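# Three arms finish hanging a door on its hinge pins

## Task

Using whichever of the three arms you like (bases in the scene frame, metres, with facing in degrees counter-clockwise from +x: arm1 at x=-0.34 y=+0.63 z=+0.79 facing -88; arm2 at x=+0.16 y=+0.61 z=+0.76 facing -96; arm3 at x=+0.57 y=-0.36 z=+0.73 facing +179), complete the mounting of a door that currently hangs from only one hinge pin. It counts as done when both hinge pins are fully inserted and no block is anywhere near the door, and this must hold on its own after every gripper has opened and every arm has moved away.

## Robot and tools

Robots: three identical i2rt Big YAM arms named arm1, arm2 and arm3. Each has six joints, a two-finger gripper and a wrist camera. With joints 1 and 6 at zero and the hand level and pointing forward, the camera sits on top of the hand looking toward the fingertips. The hand reaches roughly 1.0 m from the joint-1 axis. Joints move at different speeds, so the hand may swing along a wide path between postures.

Frame: one shared scene frame with its origin on the floor and +z up. The hand point lies midway between the fingertips. The hand's z axis runs along the fingers and the fingers close along its y axis. Base placements are the ones in the task. No result line prints the true base pose.

execute_actions: argument "actions" is a list holding one action, or an empty list, which only returns state and images. An action is an object keyed by arm name. Each arm entry has a "joints" object giving absolute joint targets. These are not offsets. Keys and ranges:
- joint1_rad: -2.879 to 2.879 rad, tolerance ±0.045. Rotates the arm about its base, counter-clockwise from above is positive; at 0 the arm extends in the direction the base faces.
- joint2_rad: 0 to 3.141, ±0.14. Shoulder; at 0 the upper arm points backward, near level; increasing lifts it up and then forward.
- joint3_rad: 0 to 3.019, ±0.09. Elbow; 0 is folded, increasing opens it.
- joint4_rad: -1.692 to 1.57, ±0.055. Hand pitch; positive tips the fingers up.
- joint5_rad: -1.57 to 1.57, ±0.03. Sideways hand swing; positive is toward the arm's right.
- joint6_rad: -2.094 to 2.094, ±0.035. Hand roll; positive is clockwise when viewed from behind the hand.
- gripper_m: 0 to 0.093 m, ±0.003. This is the fingertip gap. Pad force tops out near 50-62 N, and is lower on some grippers.
Example: {"arm1": {"joints": {"gripper_m": 0.05}}, "arm2": {"joints": {"joint1_rad": 0.3}}}.
All named motions start together and may finish at different times. An action lasts at most 15 s. Any joint or arm you omit may keep driving toward an earlier target. An unknown key or an out-of-range number rejects the whole call, and nothing moves.

Optional "cameras": a list drawn from arm1_cam_wrist, arm2_cam_wrist, arm3_cam_wrist and all. Omitting it, null or ["all"] returns every camera; [] returns none. The "pictures" line gives the image order. Images are 616x616 fisheye.

wait: seconds, 0 to 10. Issues no new command and returns state and images.

zoom_image: camera name plus region [x0, y0, x1, y1] in pixels, origin at the top-left, at most 504x504. It works only on a full image from the latest result.

finished_scene: scene number, 1 or 2. It is final. It runs after your last command has been held, and the result reports success. Replying without any tool call ends every remaining scene.

Reading results: joint_positions gives the current angles. joint_status tells how each commanded motion of the last accepted action ended:
- "off_target": the joint stopped short and may still be pushing.
- "contact_stop": the joint dropped its target and holds where it stopped.
- "time_out": the joint ran out of time. It may keep a target no further than 0.375, 0.375, 0.113, 0.225, 0.075 and 0.3 rad (joints 1-6) from where it stands and continue pushing. It will move on its own if the way clears. on_its_own lists such joints, and its "held at" is the held target, not the actual position. To relieve the push, command the reported position.
- "joint command not followed", usually with a "cause:" line, or per-joint "not_followed": a self/inter-arm clearance check blocked the arm targets. Gripper targets still run. The blocked targets may be retried on every later action until valid targets are sent.

A very small target change may not move a joint. A joint holding weight sags. A stop line in one call cancels later execute_actions, wait and finished_scene calls in the same reply. Joint torques come in joint order, without the gripper. They carry per-arm offsets, scale error and noise, and are never zero.

Hazards:
- The arms do not stop on contact and can push hard.
- Hard arm-to-arm pressing fails and ends the run. A hard hit may do the same.
- The clearance check can react late and ignores fingers, gripper housings and cameras.
- No line reports robots touching. Objects touching robots do not count.
- Sustained pushing heats motors. A MOTOR HOT line appears from 85 °C. At 100 °C that arm goes limp and falls, shown as an OVER-TEMPERATURE FAULT, and its unfinished keys read "limit_stop_at_motor_heat". Resend those targets.
- Avoid drops, slips, slams, hard hits and very hard pushes.
- Never push items out of the work area.
- Loose objects may be nudged now and then.
- The robot keeps holding the last command while you think.

At the end, open the grippers and move the arms away, so that both pins stay fully seated and the blocks remain clear of the door unaided.

Each tool is called as name([rows], argument=value, ...), one row to a line, values as JSON.

## Session

execute_actions(actions=[])

Scene clock: 0.00 s.
Joint torques (N m, as the arm reports them, + toward a larger angle): no reading
Motor temperatures (°C, as the motors report them): arm1=[26 23 26 25 27 26] | arm2=[25 26 28 25 26 27] | arm3=[23 26 25 26 25 26]
arm1.joint_positions: joint1_rad=-0.052 joint2_rad=+0.291 joint3_rad=+1.370 joint4_rad=-1.360 joint5_rad=+0.151 joint6_rad=+0.726 gripper_m=+0.094
arm1.joint_status: not commanded
arm1.hand: x=-0.3748 y=+0.5339 z=+1.3673 quat_wxyz=(-0.518, -0.750, -0.280, +0.302) (m; scene frame)
arm2.joint_positions: joint1_rad=-0.188 joint2_rad=+0.508 joint3_rad=+1.521 joint4_rad=-1.271 joint5_rad=+0.266 joint6_rad=+0.675 gripper_m=+0.095
arm2.joint_status: not commanded
arm2.hand: x=+0.0688 y=+0.4754 z=+1.4000 quat_wxyz=(-0.445, -0.774, -0.151, +0.424) (m; scene frame)
arm3.joint_positions: joint1_rad=-0.511 joint2_rad=+0.604 joint3_rad=+1.554 joint4_rad=-1.143 joint5_rad=+0.023 joint6_rad=+0.404 gripper_m=+0.094
arm3.joint_status: not commanded
arm3.hand: x=+0.3888 y=-0.2475 z=+1.3919 quat_wxyz=(-0.048, +0.687, -0.353, -0.634) (m; scene frame)
pictures: arm1_cam_wrist, arm2_cam_wrist, arm3_cam_wrist
Images, in order (width x height): arm1_cam_wrist 616x616, arm2_cam_wrist 616x616, arm3_cam_wrist 616x616.

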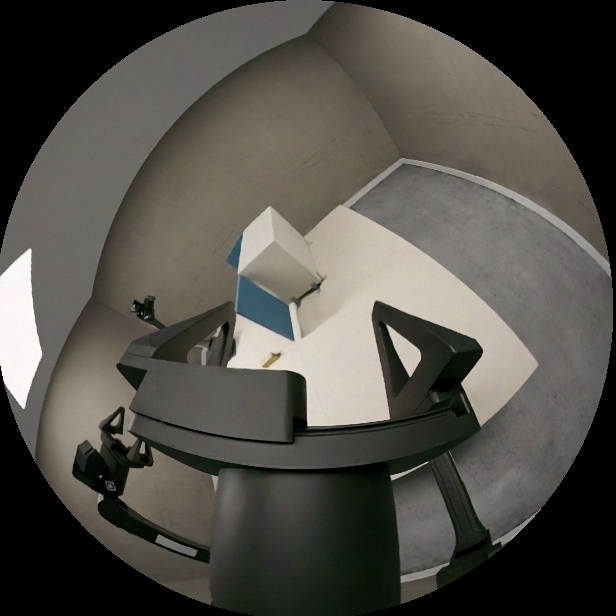

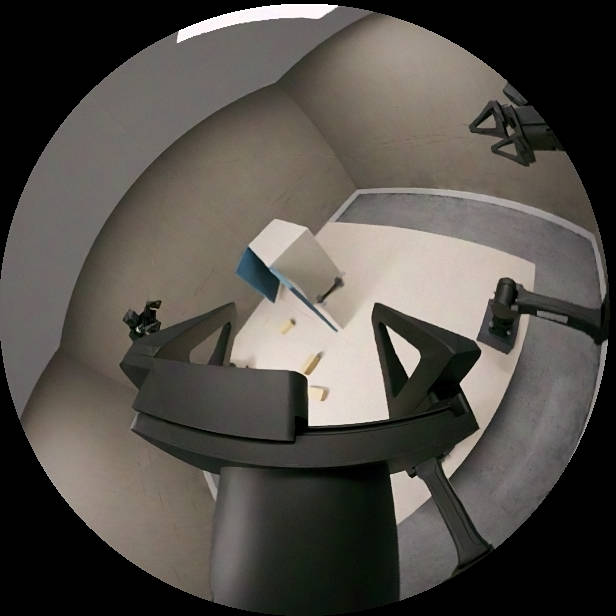

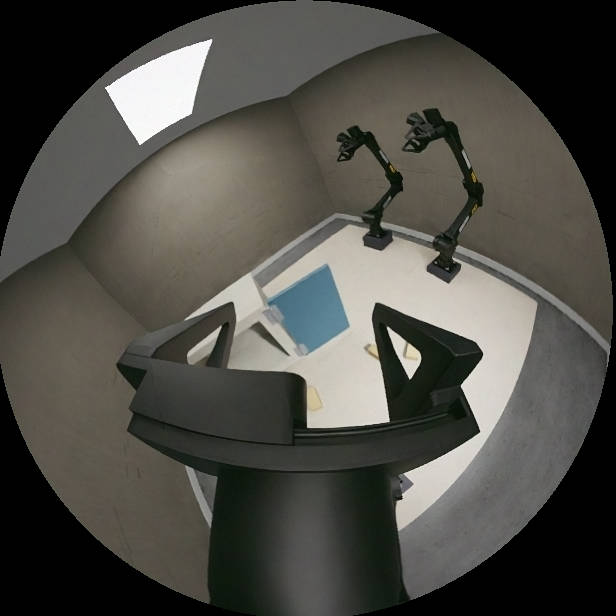

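zoom_image(camera="arm3_cam_wrist", region=[170, 240, 450, 430])

zoom_image(camera="arm2_cam_wrist", region=[220, 200, 400, 410])

zoom_image(camera="arm1_cam_wrist", region=[200, 190, 380, 380])

Region (170, 240, 450, 430) of arm3_cam_wrist's 616x616 image, scaled by 1.800, with more detail than that image has; it fills the top 342 rows of this view, and the rest is white.

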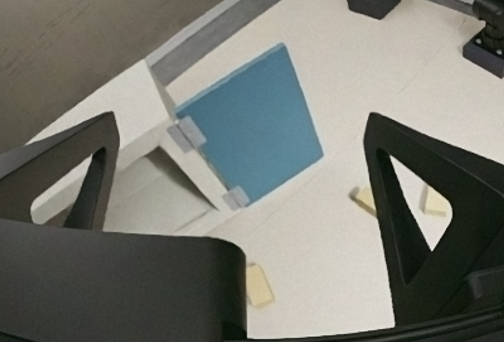

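Region (220, 200, 400, 410) of arm2_cam_wrist's 616x616 image, scaled by 2.400, with more detail than that image has; it fills the left 432 columns of this view, and the rest is white.

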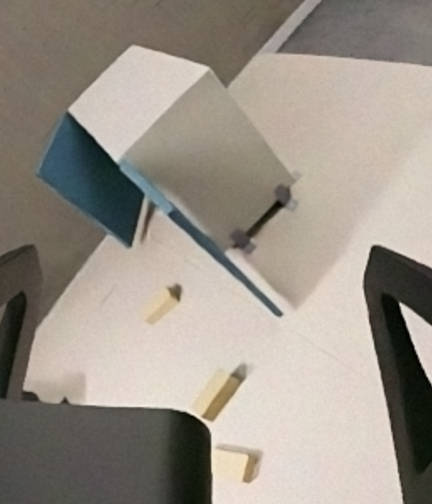

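Region (200, 190, 380, 380) of arm1_cam_wrist's 616x616 image, scaled by 2.653, with more detail than that image has; it fills the left 477 columns of this view, and the rest is white.

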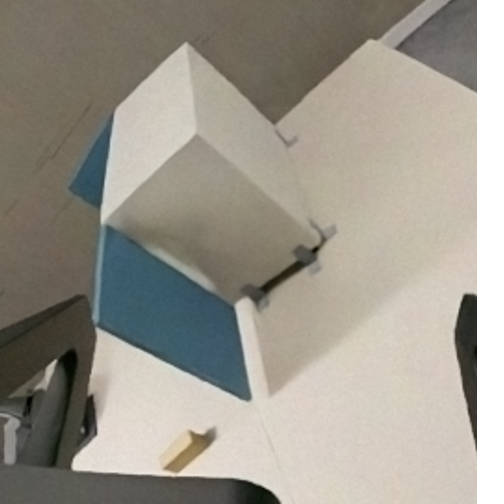

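execute_actions([
  {"arm1":{"joints":{"joint1_rad":0,"joint2_rad":0.8,"joint3_rad":1.4,"joint4_rad":-1.4,"joint5_rad":0,"joint6_rad":0}},"arm2":{"joints":{"joint1_rad":0.3,"joint2_rad":0.5,"joint3_rad":1.0,"joint4_rad":-1.0,"joint5_rad":0,"joint6_rad":0}},"arm3":{"joints":{"joint1_rad":0,"joint2_rad":0.9,"joint3_rad":1.2,"joint4_rad":-1.3,"joint5_rad":0,"joint6_rad":0}}},
])

Scene clock: 23.50 s.
Joint torques (N m, as the arm reports them, + toward a larger angle): arm1=[ 0.23 -1.55  9.59  0.88 -0.27 -0.2 ] | arm2=[ 0.23  0.14 11.14  2.74 -0.07 -0.03] | arm3=[ 0.6  -2.63 11.54  0.92 -0.21 -0.02]
Motor temperatures (°C, as the motors report them): arm1=[26 24 29 25 27 26] | arm2=[25 26 30 25 26 27] | arm3=[23 26 29 26 25 26]
arm1.joint_positions: joint1_rad=-0.004 joint2_rad=+0.795 joint3_rad=+1.379 joint4_rad=-1.389 joint5_rad=+0.002 joint6_rad=+0.015 gripper_m=+0.094
arm1.joint_status: all done
arm1.hand: x=-0.3375 y=+0.3333 z=+1.2750 quat_wxyz=(-0.270, -0.652, -0.662, +0.255) (m; scene frame)
arm2.joint_positions: joint1_rad=+0.291 joint2_rad=+0.509 joint3_rad=+0.993 joint4_rad=-1.029 joint5_rad=+0.002 joint6_rad=+0.009 gripper_m=+0.095
arm2.joint_status: all done
arm2.hand: x=+0.2084 y=+0.3436 z=+1.1892 quat_wxyz=(-0.382, -0.561, -0.664, +0.313) (m; scene frame)
arm3.joint_positions: joint1_rad=-0.007 joint2_rad=+0.895 joint3_rad=+1.172 joint4_rad=-1.293 joint5_rad=+0.002 joint6_rad=+0.008 gripper_m=+0.094
arm3.joint_status: all done
arm3.hand: x=+0.2352 y=-0.3492 z=+1.0906 quat_wxyz=(-0.004, +0.962, -0.015, -0.273) (m; scene frame)
pictures: arm1_cam_wrist, arm2_cam_wrist, arm3_cam_wrist
Images, in order (width x height): arm1_cam_wrist 616x616, arm2_cam_wrist 616x616, arm3_cam_wrist 616x616.

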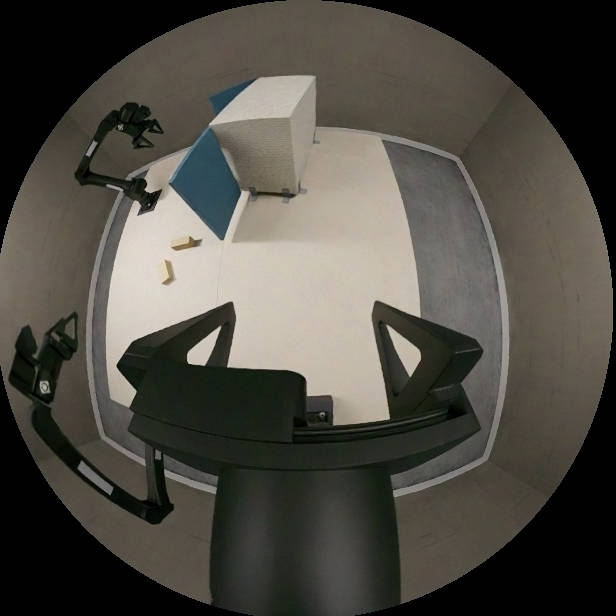

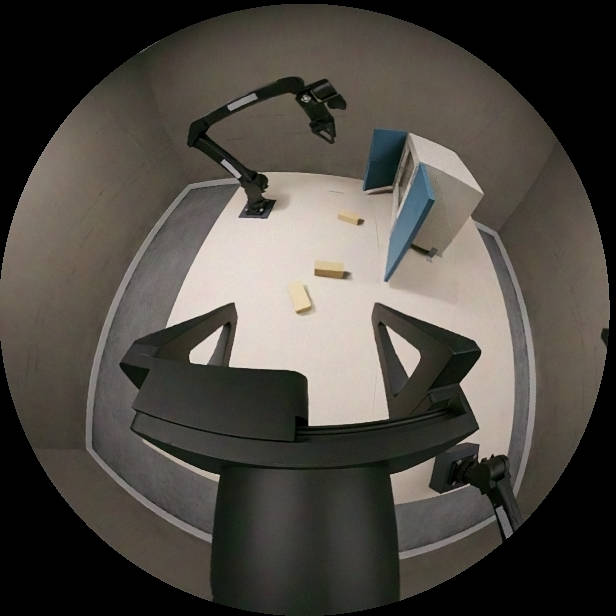

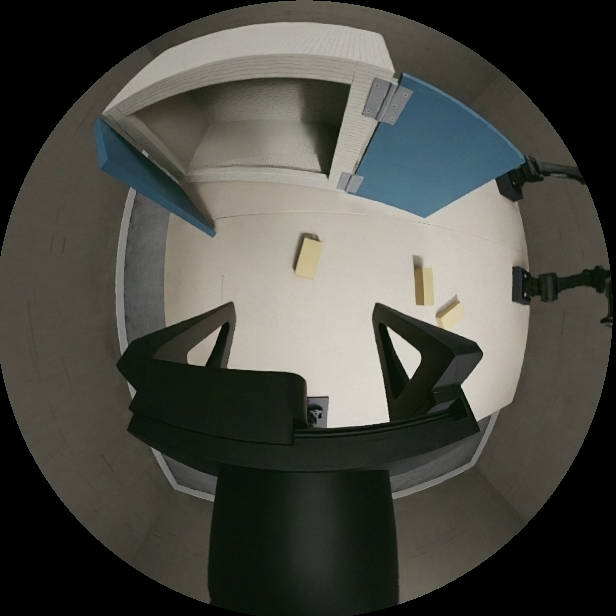

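execute_actions([
  {"arm1":{"joints":{"joint3_rad":1.9}},"arm2":{"joints":{"joint2_rad":0.1}},"arm3":{"joints":{"joint4_rad":-0.5}}},
], cameras=[])

Scene clock: 51.27 s.
Joint torques (N m, as the arm reports them, + toward a larger angle): arm1=[ 0.    1.58  6.41  1.44 -0.27 -0.19] | arm2=[ 0.69  6.59  8.58  2.92 -0.06  0.  ] | arm3=[ 0.98 -3.16 12.3   2.51 -0.21 -0.04]
Motor temperatures (°C, as the motors report them): arm1=[26 23 32 25 27 26] | arm2=[25 26 32 25 26 27] | arm3=[23 26 35 26 25 26]
arm1.joint_positions: joint1_rad=-0.004 joint2_rad=+0.799 joint3_rad=+1.887 joint4_rad=-1.395 joint5_rad=+0.002 joint6_rad=+0.015 gripper_m=+0.094
arm1.joint_status: all done
arm1.hand: x=-0.3414 y=+0.4081 z=+1.5069 quat_wxyz=(-0.427, -0.568, -0.575, +0.405) (m; scene frame)
arm2.joint_positions: joint1_rad=+0.291 joint2_rad=+0.090 joint3_rad=+0.993 joint4_rad=-1.027 joint5_rad=+0.002 joint6_rad=+0.009 gripper_m=+0.095
arm2.joint_status: all done
arm2.hand: x=+0.1824 y=+0.4829 z=+1.2652 quat_wxyz=(-0.513, -0.483, -0.570, +0.422) (m; scene frame)
arm3.joint_positions: joint1_rad=-0.007 joint2_rad=+0.895 joint3_rad=+1.172 joint4_rad=-0.522 joint5_rad=+0.002 joint6_rad=+0.008 gripper_m=+0.094
arm3.joint_status: all done
arm3.hand: x=+0.1260 y=-0.3468 z=+1.2398 quat_wxyz=(-0.006, +0.788, -0.012, -0.615) (m; scene frame)
pictures: none
No camera images: the call's "cameras" was empty. Leave "cameras" out to get every camera's image.

execute_actions([
  {"arm3":{"joints":{"joint1_rad":-0.35,"joint2_rad":1.3,"joint3_rad":1.3,"joint4_rad":-0.6}},"arm2":{"joints":{"joint1_rad":0.0,"joint2_rad":0.9,"joint3_rad":1.3,"joint4_rad":-1.2}},"arm1":{"joints":{"joint2_rad":0.3,"joint3_rad":1.0,"joint4_rad":-0.7,"joint1_rad":0.3}}},
])

zoom_image(camera="arm3_cam_wrist", region=[180, 60, 480, 330])

zoom_image(camera="arm2_cam_wrist", region=[250, 60, 550, 330])

Scene clock: 84.70 s.
Joint torques (N m, as the arm reports them, + toward a larger angle): arm1=[ 0.1   3.39  9.45  2.29 -0.2  -0.2 ] | arm2=[-1.17 -3.31 11.79  0.83 -0.09  0.  ] | arm3=[  0.27 -10.69  12.34   1.43  -0.17  -0.03]
Motor temperatures (°C, as the motors report them): arm1=[26 23 30 25 27 26] | arm2=[25 26 32 25 26 27] | arm3=[23 27 38 26 25 26]
arm1.joint_positions: joint1_rad=+0.296 joint2_rad=+0.304 joint3_rad=+0.980 joint4_rad=-0.722 joint5_rad=+0.001 joint6_rad=+0.014 gripper_m=+0.094
arm1.joint_status: all done
arm1.hand: x=-0.2740 y=+0.4149 z=+1.3304 quat_wxyz=(-0.566, -0.426, -0.585, +0.394) (m; scene frame)
arm2.joint_positions: joint1_rad=+0.009 joint2_rad=+0.904 joint3_rad=+1.287 joint4_rad=-1.181 joint5_rad=+0.002 joint6_rad=+0.008 gripper_m=+0.095
arm2.joint_status: all done
arm2.hand: x=+0.1223 y=+0.2469 z=+1.2014 quat_wxyz=(-0.257, -0.690, -0.616, +0.279) (m; scene frame)
arm3.joint_positions: joint1_rad=-0.353 joint2_rad=+1.316 joint3_rad=+1.272 joint4_rad=-0.595 joint5_rad=+0.001 joint6_rad=+0.006 gripper_m=+0.094
arm3.joint_status: all done
arm3.hand: x=+0.0377 y=-0.1511 z=+1.0776 quat_wxyz=(-0.082, +0.878, -0.167, -0.442) (m; scene frame)
pictures: arm1_cam_wrist, arm2_cam_wrist, arm3_cam_wrist
Images, in order (width x height): arm1_cam_wrist 616x616, arm2_cam_wrist 616x616, arm3_cam_wrist 616x616.

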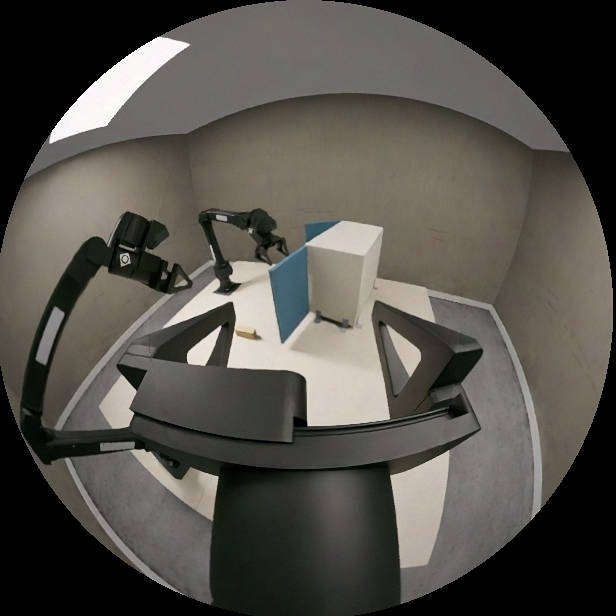

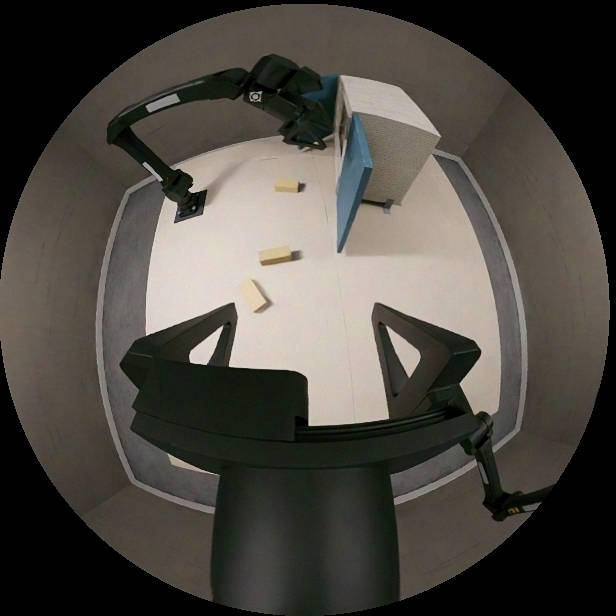

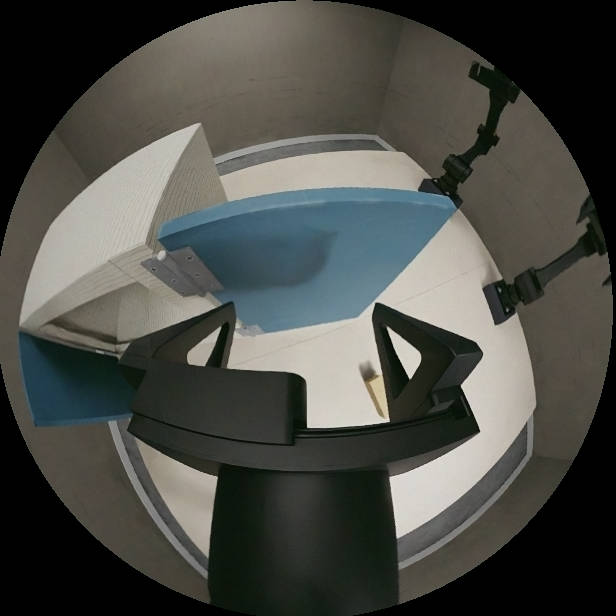

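Region (180, 60, 480, 330) of arm3_cam_wrist's 616x616 image, scaled by 1.680, with more detail than that image has; it fills the top 454 rows of this view, and the rest is white.

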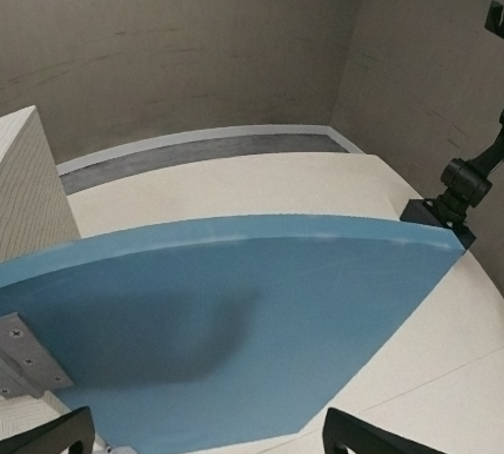

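Region (250, 60, 550, 330) of arm2_cam_wrist's 616x616 image, scaled by 1.680, with more detail than that image has; it fills the top 454 rows of this view, and the rest is white.

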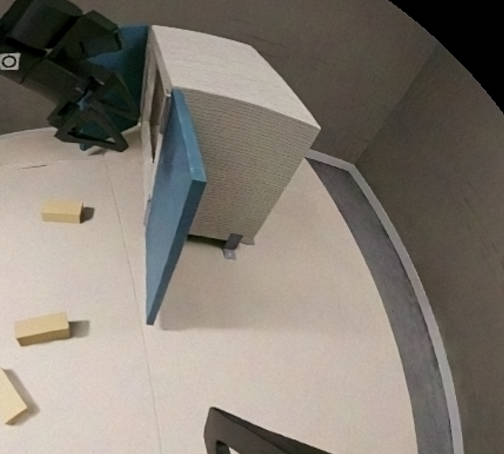

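zoom_image(camera="arm3_cam_wrist", region=[120, 200, 300, 350])

zoom_image(camera="arm3_cam_wrist", region=[10, 280, 240, 440])

Region (120, 200, 300, 350) of arm3_cam_wrist's 616x616 image, scaled by 2.800, with more detail than that image has.

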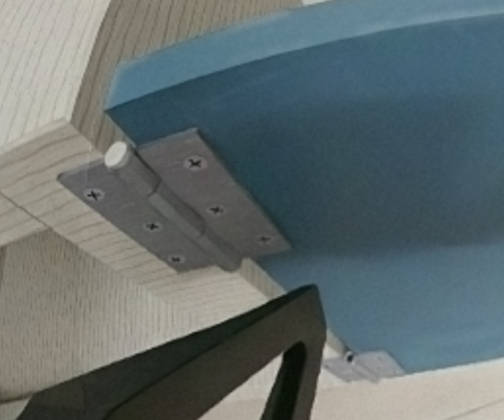

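Region (10, 280, 240, 440) of arm3_cam_wrist's 616x616 image, scaled by 2.191, with more detail than that image has; it fills the top 351 rows of this view, and the rest is white.

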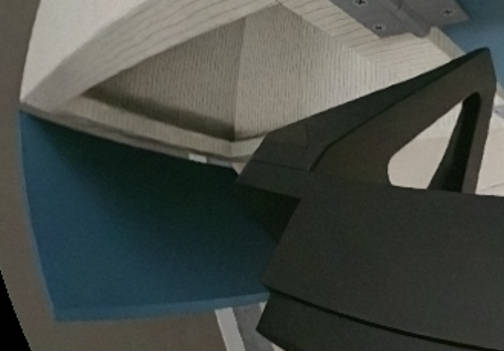

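execute_actions([
  {"arm3":{"joints":{"joint1_rad":-0.2,"joint2_rad":0.59,"joint3_rad":0.373,"joint4_rad":-0.083}},"arm2":{"joints":{"joint1_rad":-0.2,"joint2_rad":0.6,"joint3_rad":0.6,"joint4_rad":-0.5}}},
], cameras=["arm3_cam_wrist","arm2_cam_wrist"])

zoom_image(camera="arm3_cam_wrist", region=[180, 130, 480, 330])

Scene clock: 119.47 s.
Joint torques (N m, as the arm reports them, + toward a larger angle): arm1=[ 0.02  3.34  9.4   2.31 -0.2  -0.2 ] | arm2=[-0.91 -1.75 12.31  2.75  0.01  0.02] | arm3=[-0.74 -1.31 10.54  2.54 -0.13 -0.03]
Motor temperatures (°C, as the motors report them): arm1=[26 23 34 25 27 26] | arm2=[25 26 34 25 26 27] | arm3=[23 28 40 26 25 26]
arm1.joint_positions: joint1_rad=+0.296 joint2_rad=+0.304 joint3_rad=+0.980 joint4_rad=-0.722 joint5_rad=+0.001 joint6_rad=+0.014 gripper_m=+0.094
arm1.joint_status: not commanded
arm1.hand: x=-0.2740 y=+0.4149 z=+1.3304 quat_wxyz=(-0.566, -0.426, -0.585, +0.394) (m; scene frame)
arm2.joint_positions: joint1_rad=-0.195 joint2_rad=+0.605 joint3_rad=+0.592 joint4_rad=-0.529 joint5_rad=+0.001 joint6_rad=+0.008 gripper_m=+0.095
arm2.joint_status: all done
arm2.hand: x=+0.0581 y=+0.2853 z=+1.0337 quat_wxyz=(-0.296, -0.705, -0.510, +0.395) (m; scene frame)
arm3.joint_positions: joint1_rad=-0.192 joint2_rad=+0.601 joint3_rad=+0.366 joint4_rad=-0.105 joint5_rad=+0.000 joint6_rad=+0.006 gripper_m=+0.094
arm3.joint_status: all done
arm3.hand: x=+0.2263 y=-0.2846 z=+0.9567 quat_wxyz=(-0.059, +0.812, -0.087, -0.574) (m; scene frame)
pictures: arm2_cam_wrist, arm3_cam_wrist
Images, in order (width x height): arm2_cam_wrist 616x616, arm3_cam_wrist 616x616.

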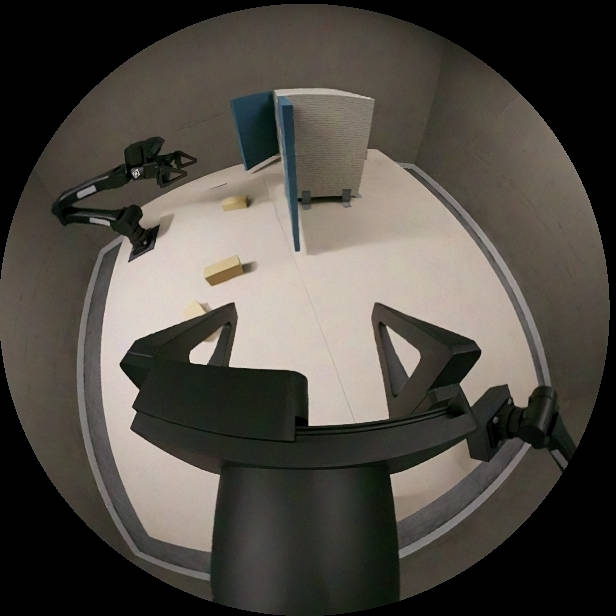

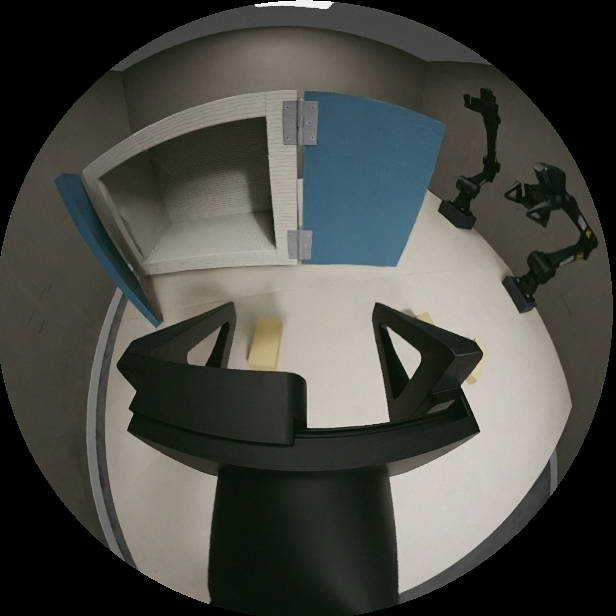

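Region (180, 130, 480, 330) of arm3_cam_wrist's 616x616 image, scaled by 1.680, with more detail than that image has.

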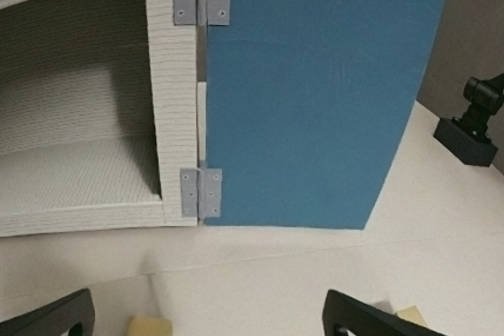

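zoom_image(camera="arm2_cam_wrist", region=[180, 160, 280, 230])

zoom_image(camera="arm3_cam_wrist", region=[260, 80, 350, 280])

Region (180, 160, 280, 230) of arm2_cam_wrist's 616x616 image, scaled by 5.040, with more detail than that image has; it fills the top 353 rows of this view, and the rest is white.

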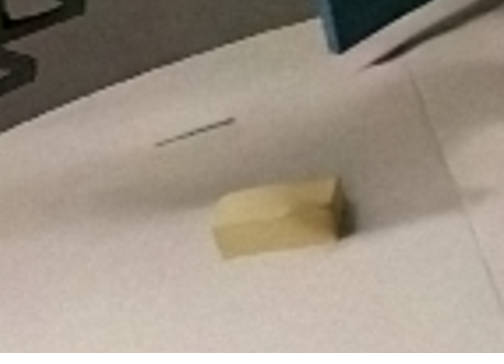

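Region (260, 80, 350, 280) of arm3_cam_wrist's 616x616 image, scaled by 2.520, with more detail than that image has; it fills the left 227 columns of this view, and the rest is white.

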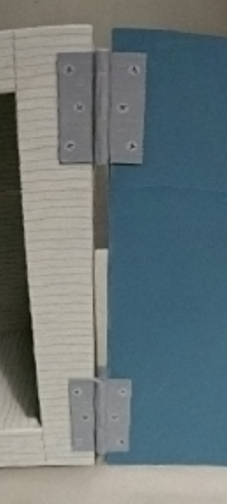

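execute_actions([
  {"arm3":{"joints":{"joint1_rad":0.3,"joint2_rad":1.082,"joint3_rad":0.809,"joint4_rad":-0.927}}},
], cameras=["arm3_cam_wrist"])

zoom_image(camera="arm3_cam_wrist", region=[200, 150, 420, 330])

Scene clock: 137.93 s.
Joint torques (N m, as the arm reports them, + toward a larger angle): arm1=[ 0.07  3.38  9.43  2.34 -0.21 -0.2 ] | arm2=[-0.98 -1.55 12.27  2.77 -0.01  0.02] | arm3=[ 0.69 -4.9  13.03  0.55 -0.15 -0.04]
Motor temperatures (°C, as the motors report them): arm1=[26 23 34 25 27 26] | arm2=[25 26 35 25 26 27] | arm3=[23 27 39 26 25 26]
arm1.joint_positions: joint1_rad=+0.296 joint2_rad=+0.304 joint3_rad=+0.980 joint4_rad=-0.722 joint5_rad=+0.001 joint6_rad=+0.014 gripper_m=+0.094
arm1.joint_status: not commanded
arm1.hand: x=-0.2740 y=+0.4149 z=+1.3304 quat_wxyz=(-0.566, -0.426, -0.585, +0.394) (m; scene frame)
arm2.joint_positions: joint1_rad=-0.195 joint2_rad=+0.605 joint3_rad=+0.592 joint4_rad=-0.529 joint5_rad=+0.001 joint6_rad=+0.008 gripper_m=+0.095
arm2.joint_status: not commanded
arm2.hand: x=+0.0581 y=+0.2853 z=+1.0337 quat_wxyz=(-0.296, -0.705, -0.510, +0.395) (m; scene frame)
arm3.joint_positions: joint1_rad=+0.293 joint2_rad=+1.081 joint3_rad=+0.759 joint4_rad=-0.916 joint5_rad=+0.000 joint6_rad=+0.006 gripper_m=+0.094
arm3.joint_status: all done
arm3.hand: x=+0.2367 y=-0.4518 z=+0.8703 quat_wxyz=(+0.023, +0.977, +0.134, -0.164) (m; scene frame)
pictures: arm3_cam_wrist
Images, in order (width x height): arm3_cam_wrist 616x616.

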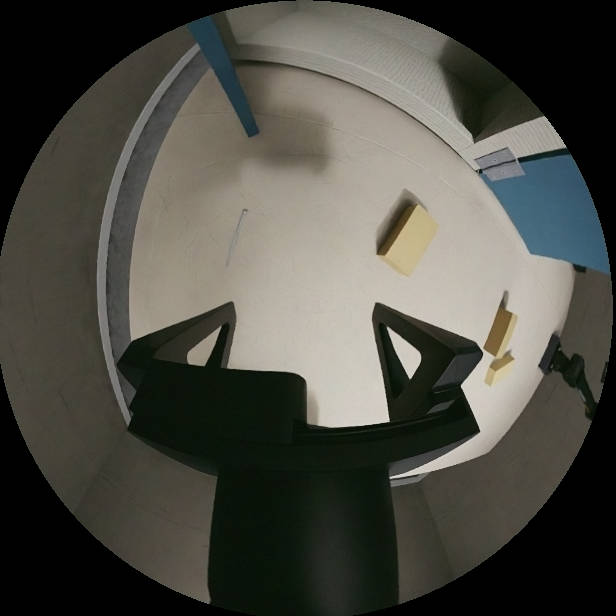

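Region (200, 150, 420, 330) of arm3_cam_wrist's 616x616 image, scaled by 2.291, with more detail than that image has; it fills the top 412 rows of this view, and the rest is white.

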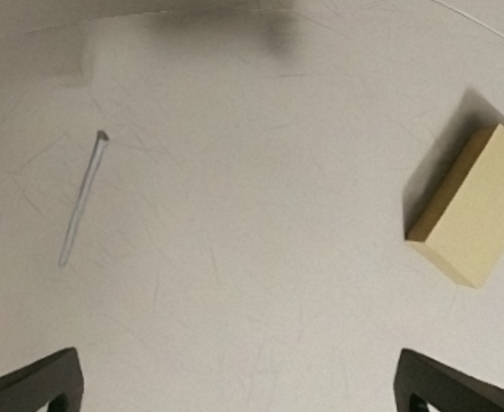

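execute_actions([
  {"arm3":{"joints":{"joint1_rad":0.53,"joint2_rad":1.685,"joint3_rad":1.08,"joint4_rad":-0.936,"joint6_rad":0.58,"gripper_m":0.05}}},
], cameras=["arm3_cam_wrist"])

Scene clock: 173.17 s.
Joint torques (N m, as the arm reports them, + toward a larger angle): arm1=[ 0.03  3.38  9.42  2.31 -0.2  -0.2 ] | arm2=[-0.71 -1.64 12.15  2.79 -0.01  0.01] | arm3=[  0.12 -12.11   9.17   0.19  -0.08   0.13]
Motor temperatures (°C, as the motors report them): arm1=[26 23 35 25 27 26] | arm2=[25 26 36 25 26 27] | arm3=[23 27 43 26 25 26]
arm1.joint_positions: joint1_rad=+0.296 joint2_rad=+0.304 joint3_rad=+0.980 joint4_rad=-0.722 joint5_rad=+0.001 joint6_rad=+0.014 gripper_m=+0.094
arm1.joint_status: not commanded
arm1.hand: x=-0.2740 y=+0.4149 z=+1.3304 quat_wxyz=(-0.566, -0.426, -0.585, +0.394) (m; scene frame)
arm2.joint_positions: joint1_rad=-0.195 joint2_rad=+0.605 joint3_rad=+0.592 joint4_rad=-0.529 joint5_rad=+0.001 joint6_rad=+0.008 gripper_m=+0.095
arm2.joint_status: not commanded
arm2.hand: x=+0.0581 y=+0.2853 z=+1.0337 quat_wxyz=(-0.296, -0.705, -0.510, +0.395) (m; scene frame)
arm3.joint_positions: joint1_rad=+0.532 joint2_rad=+1.697 joint3_rad=+1.057 joint4_rad=-0.931 joint5_rad=+0.000 joint6_rad=+0.572 gripper_m=+0.050
arm3.joint_status: all done
arm3.hand: x=+0.1840 y=-0.5757 z=+0.7506 quat_wxyz=(+0.000, +1.000, -0.028, +0.000) (m; scene frame)
pictures: arm3_cam_wrist
Images, in order (width x height): arm3_cam_wrist 616x616.

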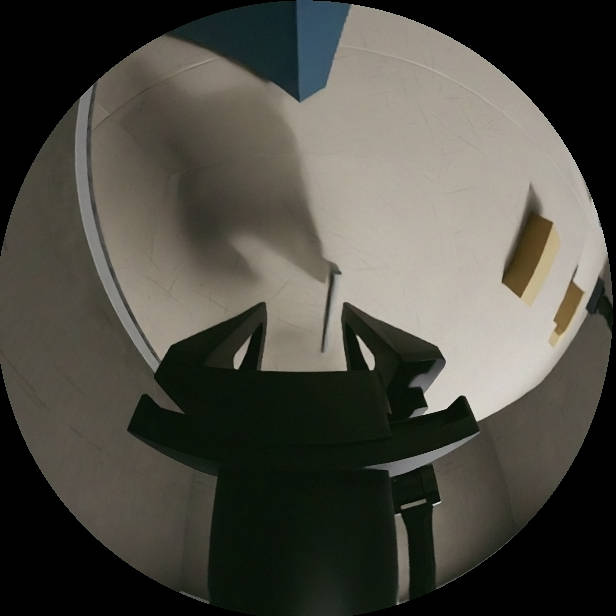

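execute_actions([
  {"arm3":{"joints":{"joint1_rad":0.506,"joint2_rad":1.682,"joint3_rad":0.925,"joint4_rad":-0.80,"joint6_rad":0.615}}},
], cameras=["arm3_cam_wrist"])

Scene clock: 190.93 s.
Joint torques (N m, as the arm reports them, + toward a larger angle): arm1=[ 0.2   3.39  9.42  2.31 -0.2  -0.19] | arm2=[-1.41 -1.52 12.33  2.81  0.   -0.01] | arm3=[-1.05 -9.12  4.6   0.94 -0.13  0.15]
Motor temperatures (°C, as the motors report them): arm1=[26 23 35 25 27 26] | arm2=[25 26 36 25 26 27] | arm3=[23 29 39 26 25 26]
arm1.joint_positions: joint1_rad=+0.296 joint2_rad=+0.304 joint3_rad=+0.980 joint4_rad=-0.722 joint5_rad=+0.001 joint6_rad=+0.014 gripper_m=+0.094
arm1.joint_status: not commanded
arm1.hand: x=-0.2740 y=+0.4149 z=+1.3304 quat_wxyz=(-0.566, -0.426, -0.585, +0.394) (m; scene frame)
arm2.joint_positions: joint1_rad=-0.195 joint2_rad=+0.605 joint3_rad=+0.592 joint4_rad=-0.529 joint5_rad=+0.001 joint6_rad=+0.008 gripper_m=+0.095
arm2.joint_status: not commanded
arm2.hand: x=+0.0581 y=+0.2853 z=+1.0337 quat_wxyz=(-0.296, -0.705, -0.510, +0.395) (m; scene frame)
arm3.joint_positions: joint1_rad=+0.519 joint2_rad=+1.667 joint3_rad=+0.950 joint4_rad=-0.811 joint5_rad=+0.002 joint6_rad=+0.605 gripper_m=+0.050
arm3.joint_status: all done
arm3.hand: x=+0.1979 y=-0.5612 z=+0.7309 quat_wxyz=(+0.010, +0.998, -0.051, -0.019) (m; scene frame)
pictures: arm3_cam_wrist
Images, in order (width x height): arm3_cam_wrist 616x616.

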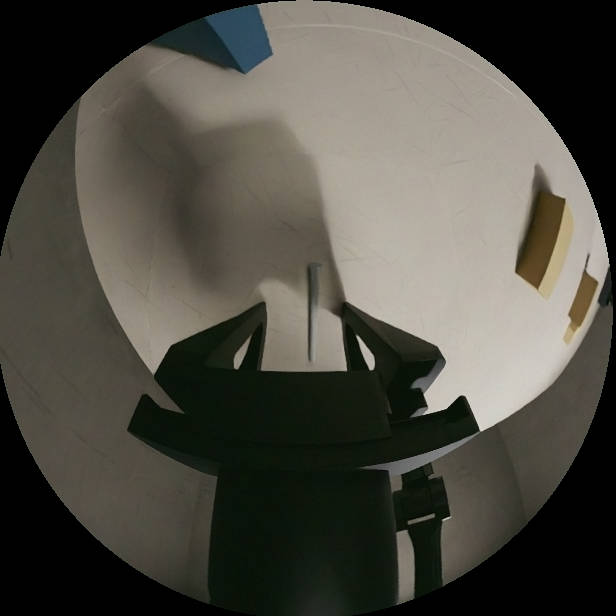

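execute_actions([
  {"arm3":{"joints":{"gripper_m":0.0}}},
], cameras=["arm3_cam_wrist"])

Scene clock: 197.23 s.
Joint torques (N m, as the arm reports them, + toward a larger angle): arm1=[-0.04  3.46  9.43  2.3  -0.2  -0.2 ] | arm2=[-1.05 -1.58 12.33  2.76 -0.05  0.04] | arm3=[-0.27 -9.62  5.05  0.94 -0.32  0.13]
Motor temperatures (°C, as the motors report them): arm1=[26 23 35 25 27 26] | arm2=[25 26 36 25 26 27] | arm3=[23 29 38 26 25 26]
arm1.joint_positions: joint1_rad=+0.296 joint2_rad=+0.304 joint3_rad=+0.980 joint4_rad=-0.722 joint5_rad=+0.001 joint6_rad=+0.014 gripper_m=+0.094
arm1.joint_status: not commanded
arm1.hand: x=-0.2740 y=+0.4149 z=+1.3304 quat_wxyz=(-0.566, -0.426, -0.585, +0.394) (m; scene frame)
arm2.joint_positions: joint1_rad=-0.195 joint2_rad=+0.605 joint3_rad=+0.592 joint4_rad=-0.529 joint5_rad=+0.001 joint6_rad=+0.008 gripper_m=+0.095
arm2.joint_status: not commanded
arm2.hand: x=+0.0581 y=+0.2853 z=+1.0337 quat_wxyz=(-0.296, -0.705, -0.510, +0.395) (m; scene frame)
arm3.joint_positions: joint1_rad=+0.514 joint2_rad=+1.665 joint3_rad=+0.946 joint4_rad=-0.811 joint5_rad=+0.006 joint6_rad=+0.606 gripper_m=+0.002
arm3.joint_status: all done
arm3.hand: x=+0.1979 y=-0.5579 z=+0.7305 quat_wxyz=(+0.008, +0.998, -0.054, -0.019) (m; scene frame)
pictures: arm3_cam_wrist
Images, in order (width x height): arm3_cam_wrist 616x616.

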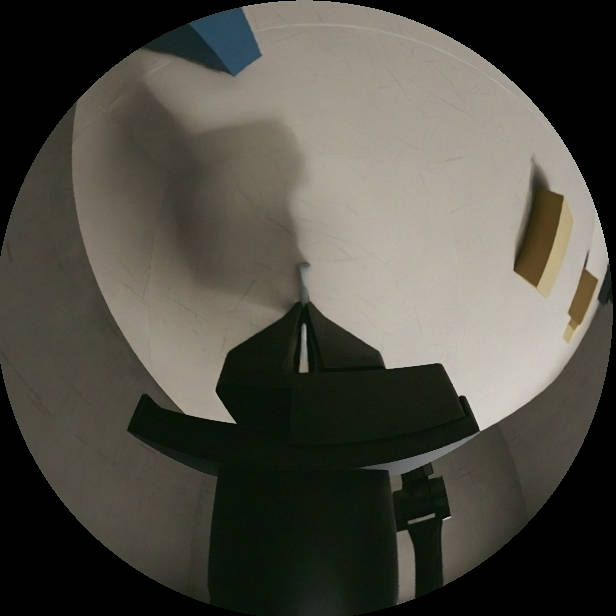

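execute_actions([
  {"arm3":{"joints":{"gripper_m":0.03}}},
], cameras=[])

execute_actions([
  {"arm3":{"joints":{"joint2_rad":1.715,"joint3_rad":0.92,"joint4_rad":-0.80}}},
], cameras=["arm3_cam_wrist"])

Scene clock: 204.60 s.
Joint torques (N m, as the arm reports them, + toward a larger angle): arm1=[ 0.14  3.46  9.39  2.32 -0.2  -0.2 ] | arm2=[-0.81 -1.43 12.33  2.78 -0.04 -0.01] | arm3=[-0.77 -9.52  5.07  0.77 -0.06  0.12]
Motor temperatures (°C, as the motors report them): arm1=[26 23 36 25 27 26] | arm2=[25 26 37 25 26 27] | arm3=[23 29 36 26 25 26]
arm1.joint_positions: joint1_rad=+0.296 joint2_rad=+0.304 joint3_rad=+0.980 joint4_rad=-0.722 joint5_rad=+0.001 joint6_rad=+0.014 gripper_m=+0.094
arm1.joint_status: not commanded
arm1.hand: x=-0.2740 y=+0.4149 z=+1.3304 quat_wxyz=(-0.566, -0.426, -0.585, +0.394) (m; scene frame)
arm2.joint_positions: joint1_rad=-0.195 joint2_rad=+0.605 joint3_rad=+0.592 joint4_rad=-0.529 joint5_rad=+0.001 joint6_rad=+0.008 gripper_m=+0.095
arm2.joint_status: not commanded
arm2.hand: x=+0.0581 y=+0.2853 z=+1.0337 quat_wxyz=(-0.296, -0.705, -0.510, +0.395) (m; scene frame)
arm3.joint_positions: joint1_rad=+0.514 joint2_rad=+1.665 joint3_rad=+0.946 joint4_rad=-0.808 joint5_rad=+0.000 joint6_rad=+0.608 gripper_m=+0.030
arm3.joint_status: all done
arm3.hand: x=+0.1977 y=-0.5592 z=+0.7307 quat_wxyz=(+0.011, +0.998, -0.055, -0.019) (m; scene frame)
pictures: none
No camera images: the call's "cameras" was empty. Leave "cameras" out to get every camera's image.

Scene clock: 205.10 s.
Joint torques (N m, as the arm reports them, + toward a larger angle): arm1=[ 0.24  3.5   9.43  2.32 -0.19 -0.2 ] | arm2=[-1.07 -1.36 12.22  2.8  -0.05  0.03] | arm3=[-0.47 -6.97  4.54  0.85 -0.09  0.1 ]
Motor temperatures (°C, as the motors report them): arm1=[26 23 36 25 27 26] | arm2=[25 26 37 25 26 27] | arm3=[23 29 36 26 25 26]
arm1.joint_positions: joint1_rad=+0.296 joint2_rad=+0.304 joint3_rad=+0.980 joint4_rad=-0.722 joint5_rad=+0.001 joint6_rad=+0.014 gripper_m=+0.094
arm1.joint_status: not commanded
arm1.hand: x=-0.2740 y=+0.4149 z=+1.3304 quat_wxyz=(-0.566, -0.426, -0.585, +0.394) (m; scene frame)
arm2.joint_positions: joint1_rad=-0.195 joint2_rad=+0.605 joint3_rad=+0.592 joint4_rad=-0.529 joint5_rad=+0.001 joint6_rad=+0.008 gripper_m=+0.095
arm2.joint_status: not commanded
arm2.hand: x=+0.0581 y=+0.2853 z=+1.0337 quat_wxyz=(-0.296, -0.705, -0.510, +0.395) (m; scene frame)
arm3.joint_positions: joint1_rad=+0.514 joint2_rad=+1.665 joint3_rad=+0.946 joint4_rad=-0.808 joint5_rad=+0.000 joint6_rad=+0.608 gripper_m=+0.030
arm3.joint_status: all done
arm3.hand: x=+0.1977 y=-0.5592 z=+0.7307 quat_wxyz=(+0.011, +0.998, -0.055, -0.019) (m; scene frame)
pictures: arm3_cam_wrist
Images, in order (width x height): arm3_cam_wrist 616x616.

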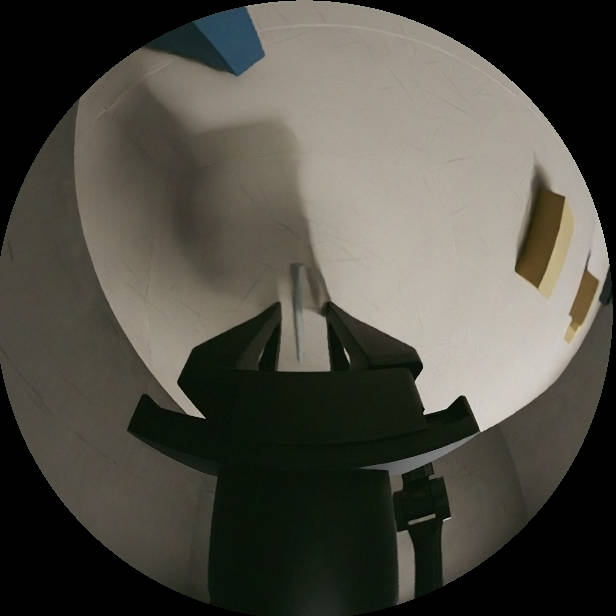

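execute_actions([
  {"arm3":{"joints":{"joint2_rad":1.76,"joint3_rad":0.90}}},
], cameras=[])

Scene clock: 209.27 s.
Joint torques (N m, as the arm reports them, + toward a larger angle): arm1=[ 0.04  3.29  9.42  2.31 -0.2  -0.2 ] | arm2=[-0.81 -1.69 12.25  2.82 -0.04  0.03] | arm3=[-0.55 -3.89  3.06  0.73 -0.09  0.1 ]
Motor temperatures (°C, as the motors report them): arm1=[26 23 36 25 27 26] | arm2=[25 26 37 25 26 27] | arm3=[23 29 36 26 25 26]
arm1.joint_positions: joint1_rad=+0.296 joint2_rad=+0.304 joint3_rad=+0.980 joint4_rad=-0.722 joint5_rad=+0.001 joint6_rad=+0.014 gripper_m=+0.094
arm1.joint_status: not commanded
arm1.hand: x=-0.2740 y=+0.4149 z=+1.3304 quat_wxyz=(-0.566, -0.426, -0.585, +0.394) (m; scene frame)
arm2.joint_positions: joint1_rad=-0.195 joint2_rad=+0.605 joint3_rad=+0.592 joint4_rad=-0.529 joint5_rad=+0.001 joint6_rad=+0.008 gripper_m=+0.095
arm2.joint_status: not commanded
arm2.hand: x=+0.0581 y=+0.2853 z=+1.0337 quat_wxyz=(-0.296, -0.705, -0.510, +0.395) (m; scene frame)
arm3.joint_positions: joint1_rad=+0.514 joint2_rad=+1.667 joint3_rad=+0.944 joint4_rad=-0.807 joint5_rad=+0.000 joint6_rad=+0.609 gripper_m=+0.030
arm3.joint_status: all done
arm3.hand: x=+0.1987 y=-0.5587 z=+0.7292 quat_wxyz=(+0.010, +0.998, -0.055, -0.017) (m; scene frame)
pictures: none
No camera images: the call's "cameras" was empty. Leave "cameras" out to get every camera's image.

On the table. Close while pressed down.

execute_actions([
  {"arm3":{"joints":{"gripper_m":0.0}}},
], cameras=["arm3_cam_wrist"])

zoom_image(camera="arm3_cam_wrist", region=[250, 240, 360, 390])

Scene clock: 213.67 s.
Joint torques (N m, as the arm reports them, + toward a larger angle): arm1=[-0.03  3.32  9.44  2.3  -0.19 -0.21] | arm2=[-1.11 -1.26 12.24  2.74  0.    0.  ] | arm3=[-0.35 -3.77  3.11  0.92 -0.43  0.1 ]
Motor temperatures (°C, as the motors report them): arm1=[26 23 36 25 27 26] | arm2=[25 26 37 25 26 27] | arm3=[23 28 35 26 25 26]
arm1.joint_positions: joint1_rad=+0.296 joint2_rad=+0.304 joint3_rad=+0.980 joint4_rad=-0.722 joint5_rad=+0.001 joint6_rad=+0.014 gripper_m=+0.094
arm1.joint_status: not commanded
arm1.hand: x=-0.2740 y=+0.4149 z=+1.3304 quat_wxyz=(-0.566, -0.426, -0.585, +0.394) (m; scene frame)
arm2.joint_positions: joint1_rad=-0.195 joint2_rad=+0.605 joint3_rad=+0.592 joint4_rad=-0.529 joint5_rad=+0.001 joint6_rad=+0.008 gripper_m=+0.095
arm2.joint_status: not commanded
arm2.hand: x=+0.0581 y=+0.2853 z=+1.0337 quat_wxyz=(-0.296, -0.705, -0.510, +0.395) (m; scene frame)
arm3.joint_positions: joint1_rad=+0.511 joint2_rad=+1.667 joint3_rad=+0.943 joint4_rad=-0.809 joint5_rad=+0.009 joint6_rad=+0.609 gripper_m=+0.002
arm3.joint_status: all done
arm3.hand: x=+0.1983 y=-0.5558 z=+0.7289 quat_wxyz=(+0.006, +0.998, -0.057, -0.018) (m; scene frame)
pictures: arm3_cam_wrist
Images, in order (width x height): arm3_cam_wrist 616x616.

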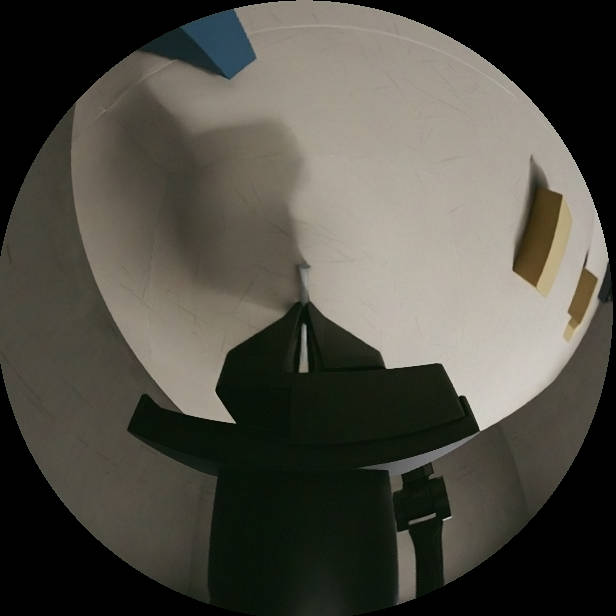

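Region (250, 240, 360, 390) of arm3_cam_wrist's 616x616 image, scaled by 3.360, with more detail than that image has; it fills the left 370 columns of this view, and the rest is white.

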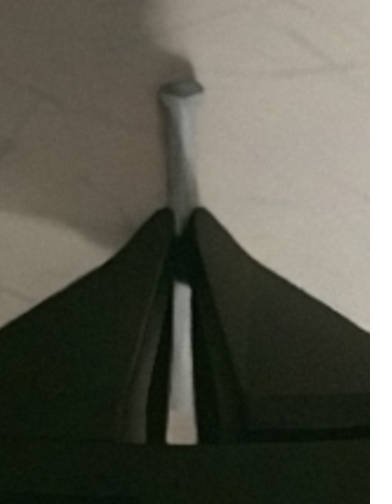

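execute_actions([
  {"arm3":{"joints":{"joint2_rad":1.5,"joint3_rad":1.0,"joint4_rad":-0.9}}},
], cameras=["arm3_cam_wrist"])

Scene clock: 217.70 s.
Joint torques (N m, as the arm reports them, + toward a larger angle): arm1=[ 0.1   3.29  9.38  2.29 -0.19 -0.2 ] | arm2=[-1.16 -1.31 12.28  2.74 -0.01  0.01] | arm3=[-0.18 -8.9  10.55  0.34 -0.22  0.09]
Motor temperatures (°C, as the motors report them): arm1=[26 23 36 25 27 26] | arm2=[25 26 37 25 26 27] | arm3=[23 28 35 26 25 26]
arm1.joint_positions: joint1_rad=+0.296 joint2_rad=+0.304 joint3_rad=+0.980 joint4_rad=-0.722 joint5_rad=+0.001 joint6_rad=+0.014 gripper_m=+0.094
arm1.joint_status: not commanded
arm1.hand: x=-0.2740 y=+0.4149 z=+1.3304 quat_wxyz=(-0.566, -0.426, -0.585, +0.394) (m; scene frame)
arm2.joint_positions: joint1_rad=-0.195 joint2_rad=+0.605 joint3_rad=+0.592 joint4_rad=-0.529 joint5_rad=+0.001 joint6_rad=+0.008 gripper_m=+0.095
arm2.joint_status: not commanded
arm2.hand: x=+0.0581 y=+0.2853 z=+1.0337 quat_wxyz=(-0.296, -0.705, -0.510, +0.395) (m; scene frame)
arm3.joint_positions: joint1_rad=+0.511 joint2_rad=+1.493 joint3_rad=+0.967 joint4_rad=-0.891 joint5_rad=+0.004 joint6_rad=+0.609 gripper_m=+0.002
arm3.joint_status: all done
arm3.hand: x=+0.1928 y=-0.5598 z=+0.8051 quat_wxyz=(+0.038, +0.995, -0.057, -0.066) (m; scene frame)
pictures: arm3_cam_wrist
Images, in order (width x height): arm3_cam_wrist 616x616.

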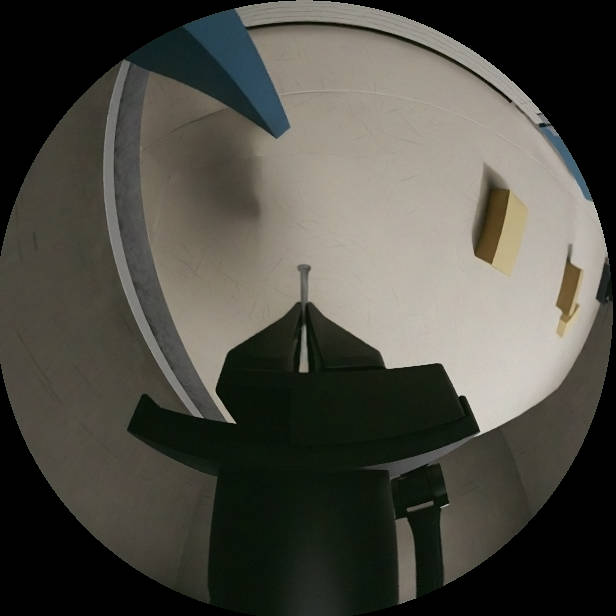

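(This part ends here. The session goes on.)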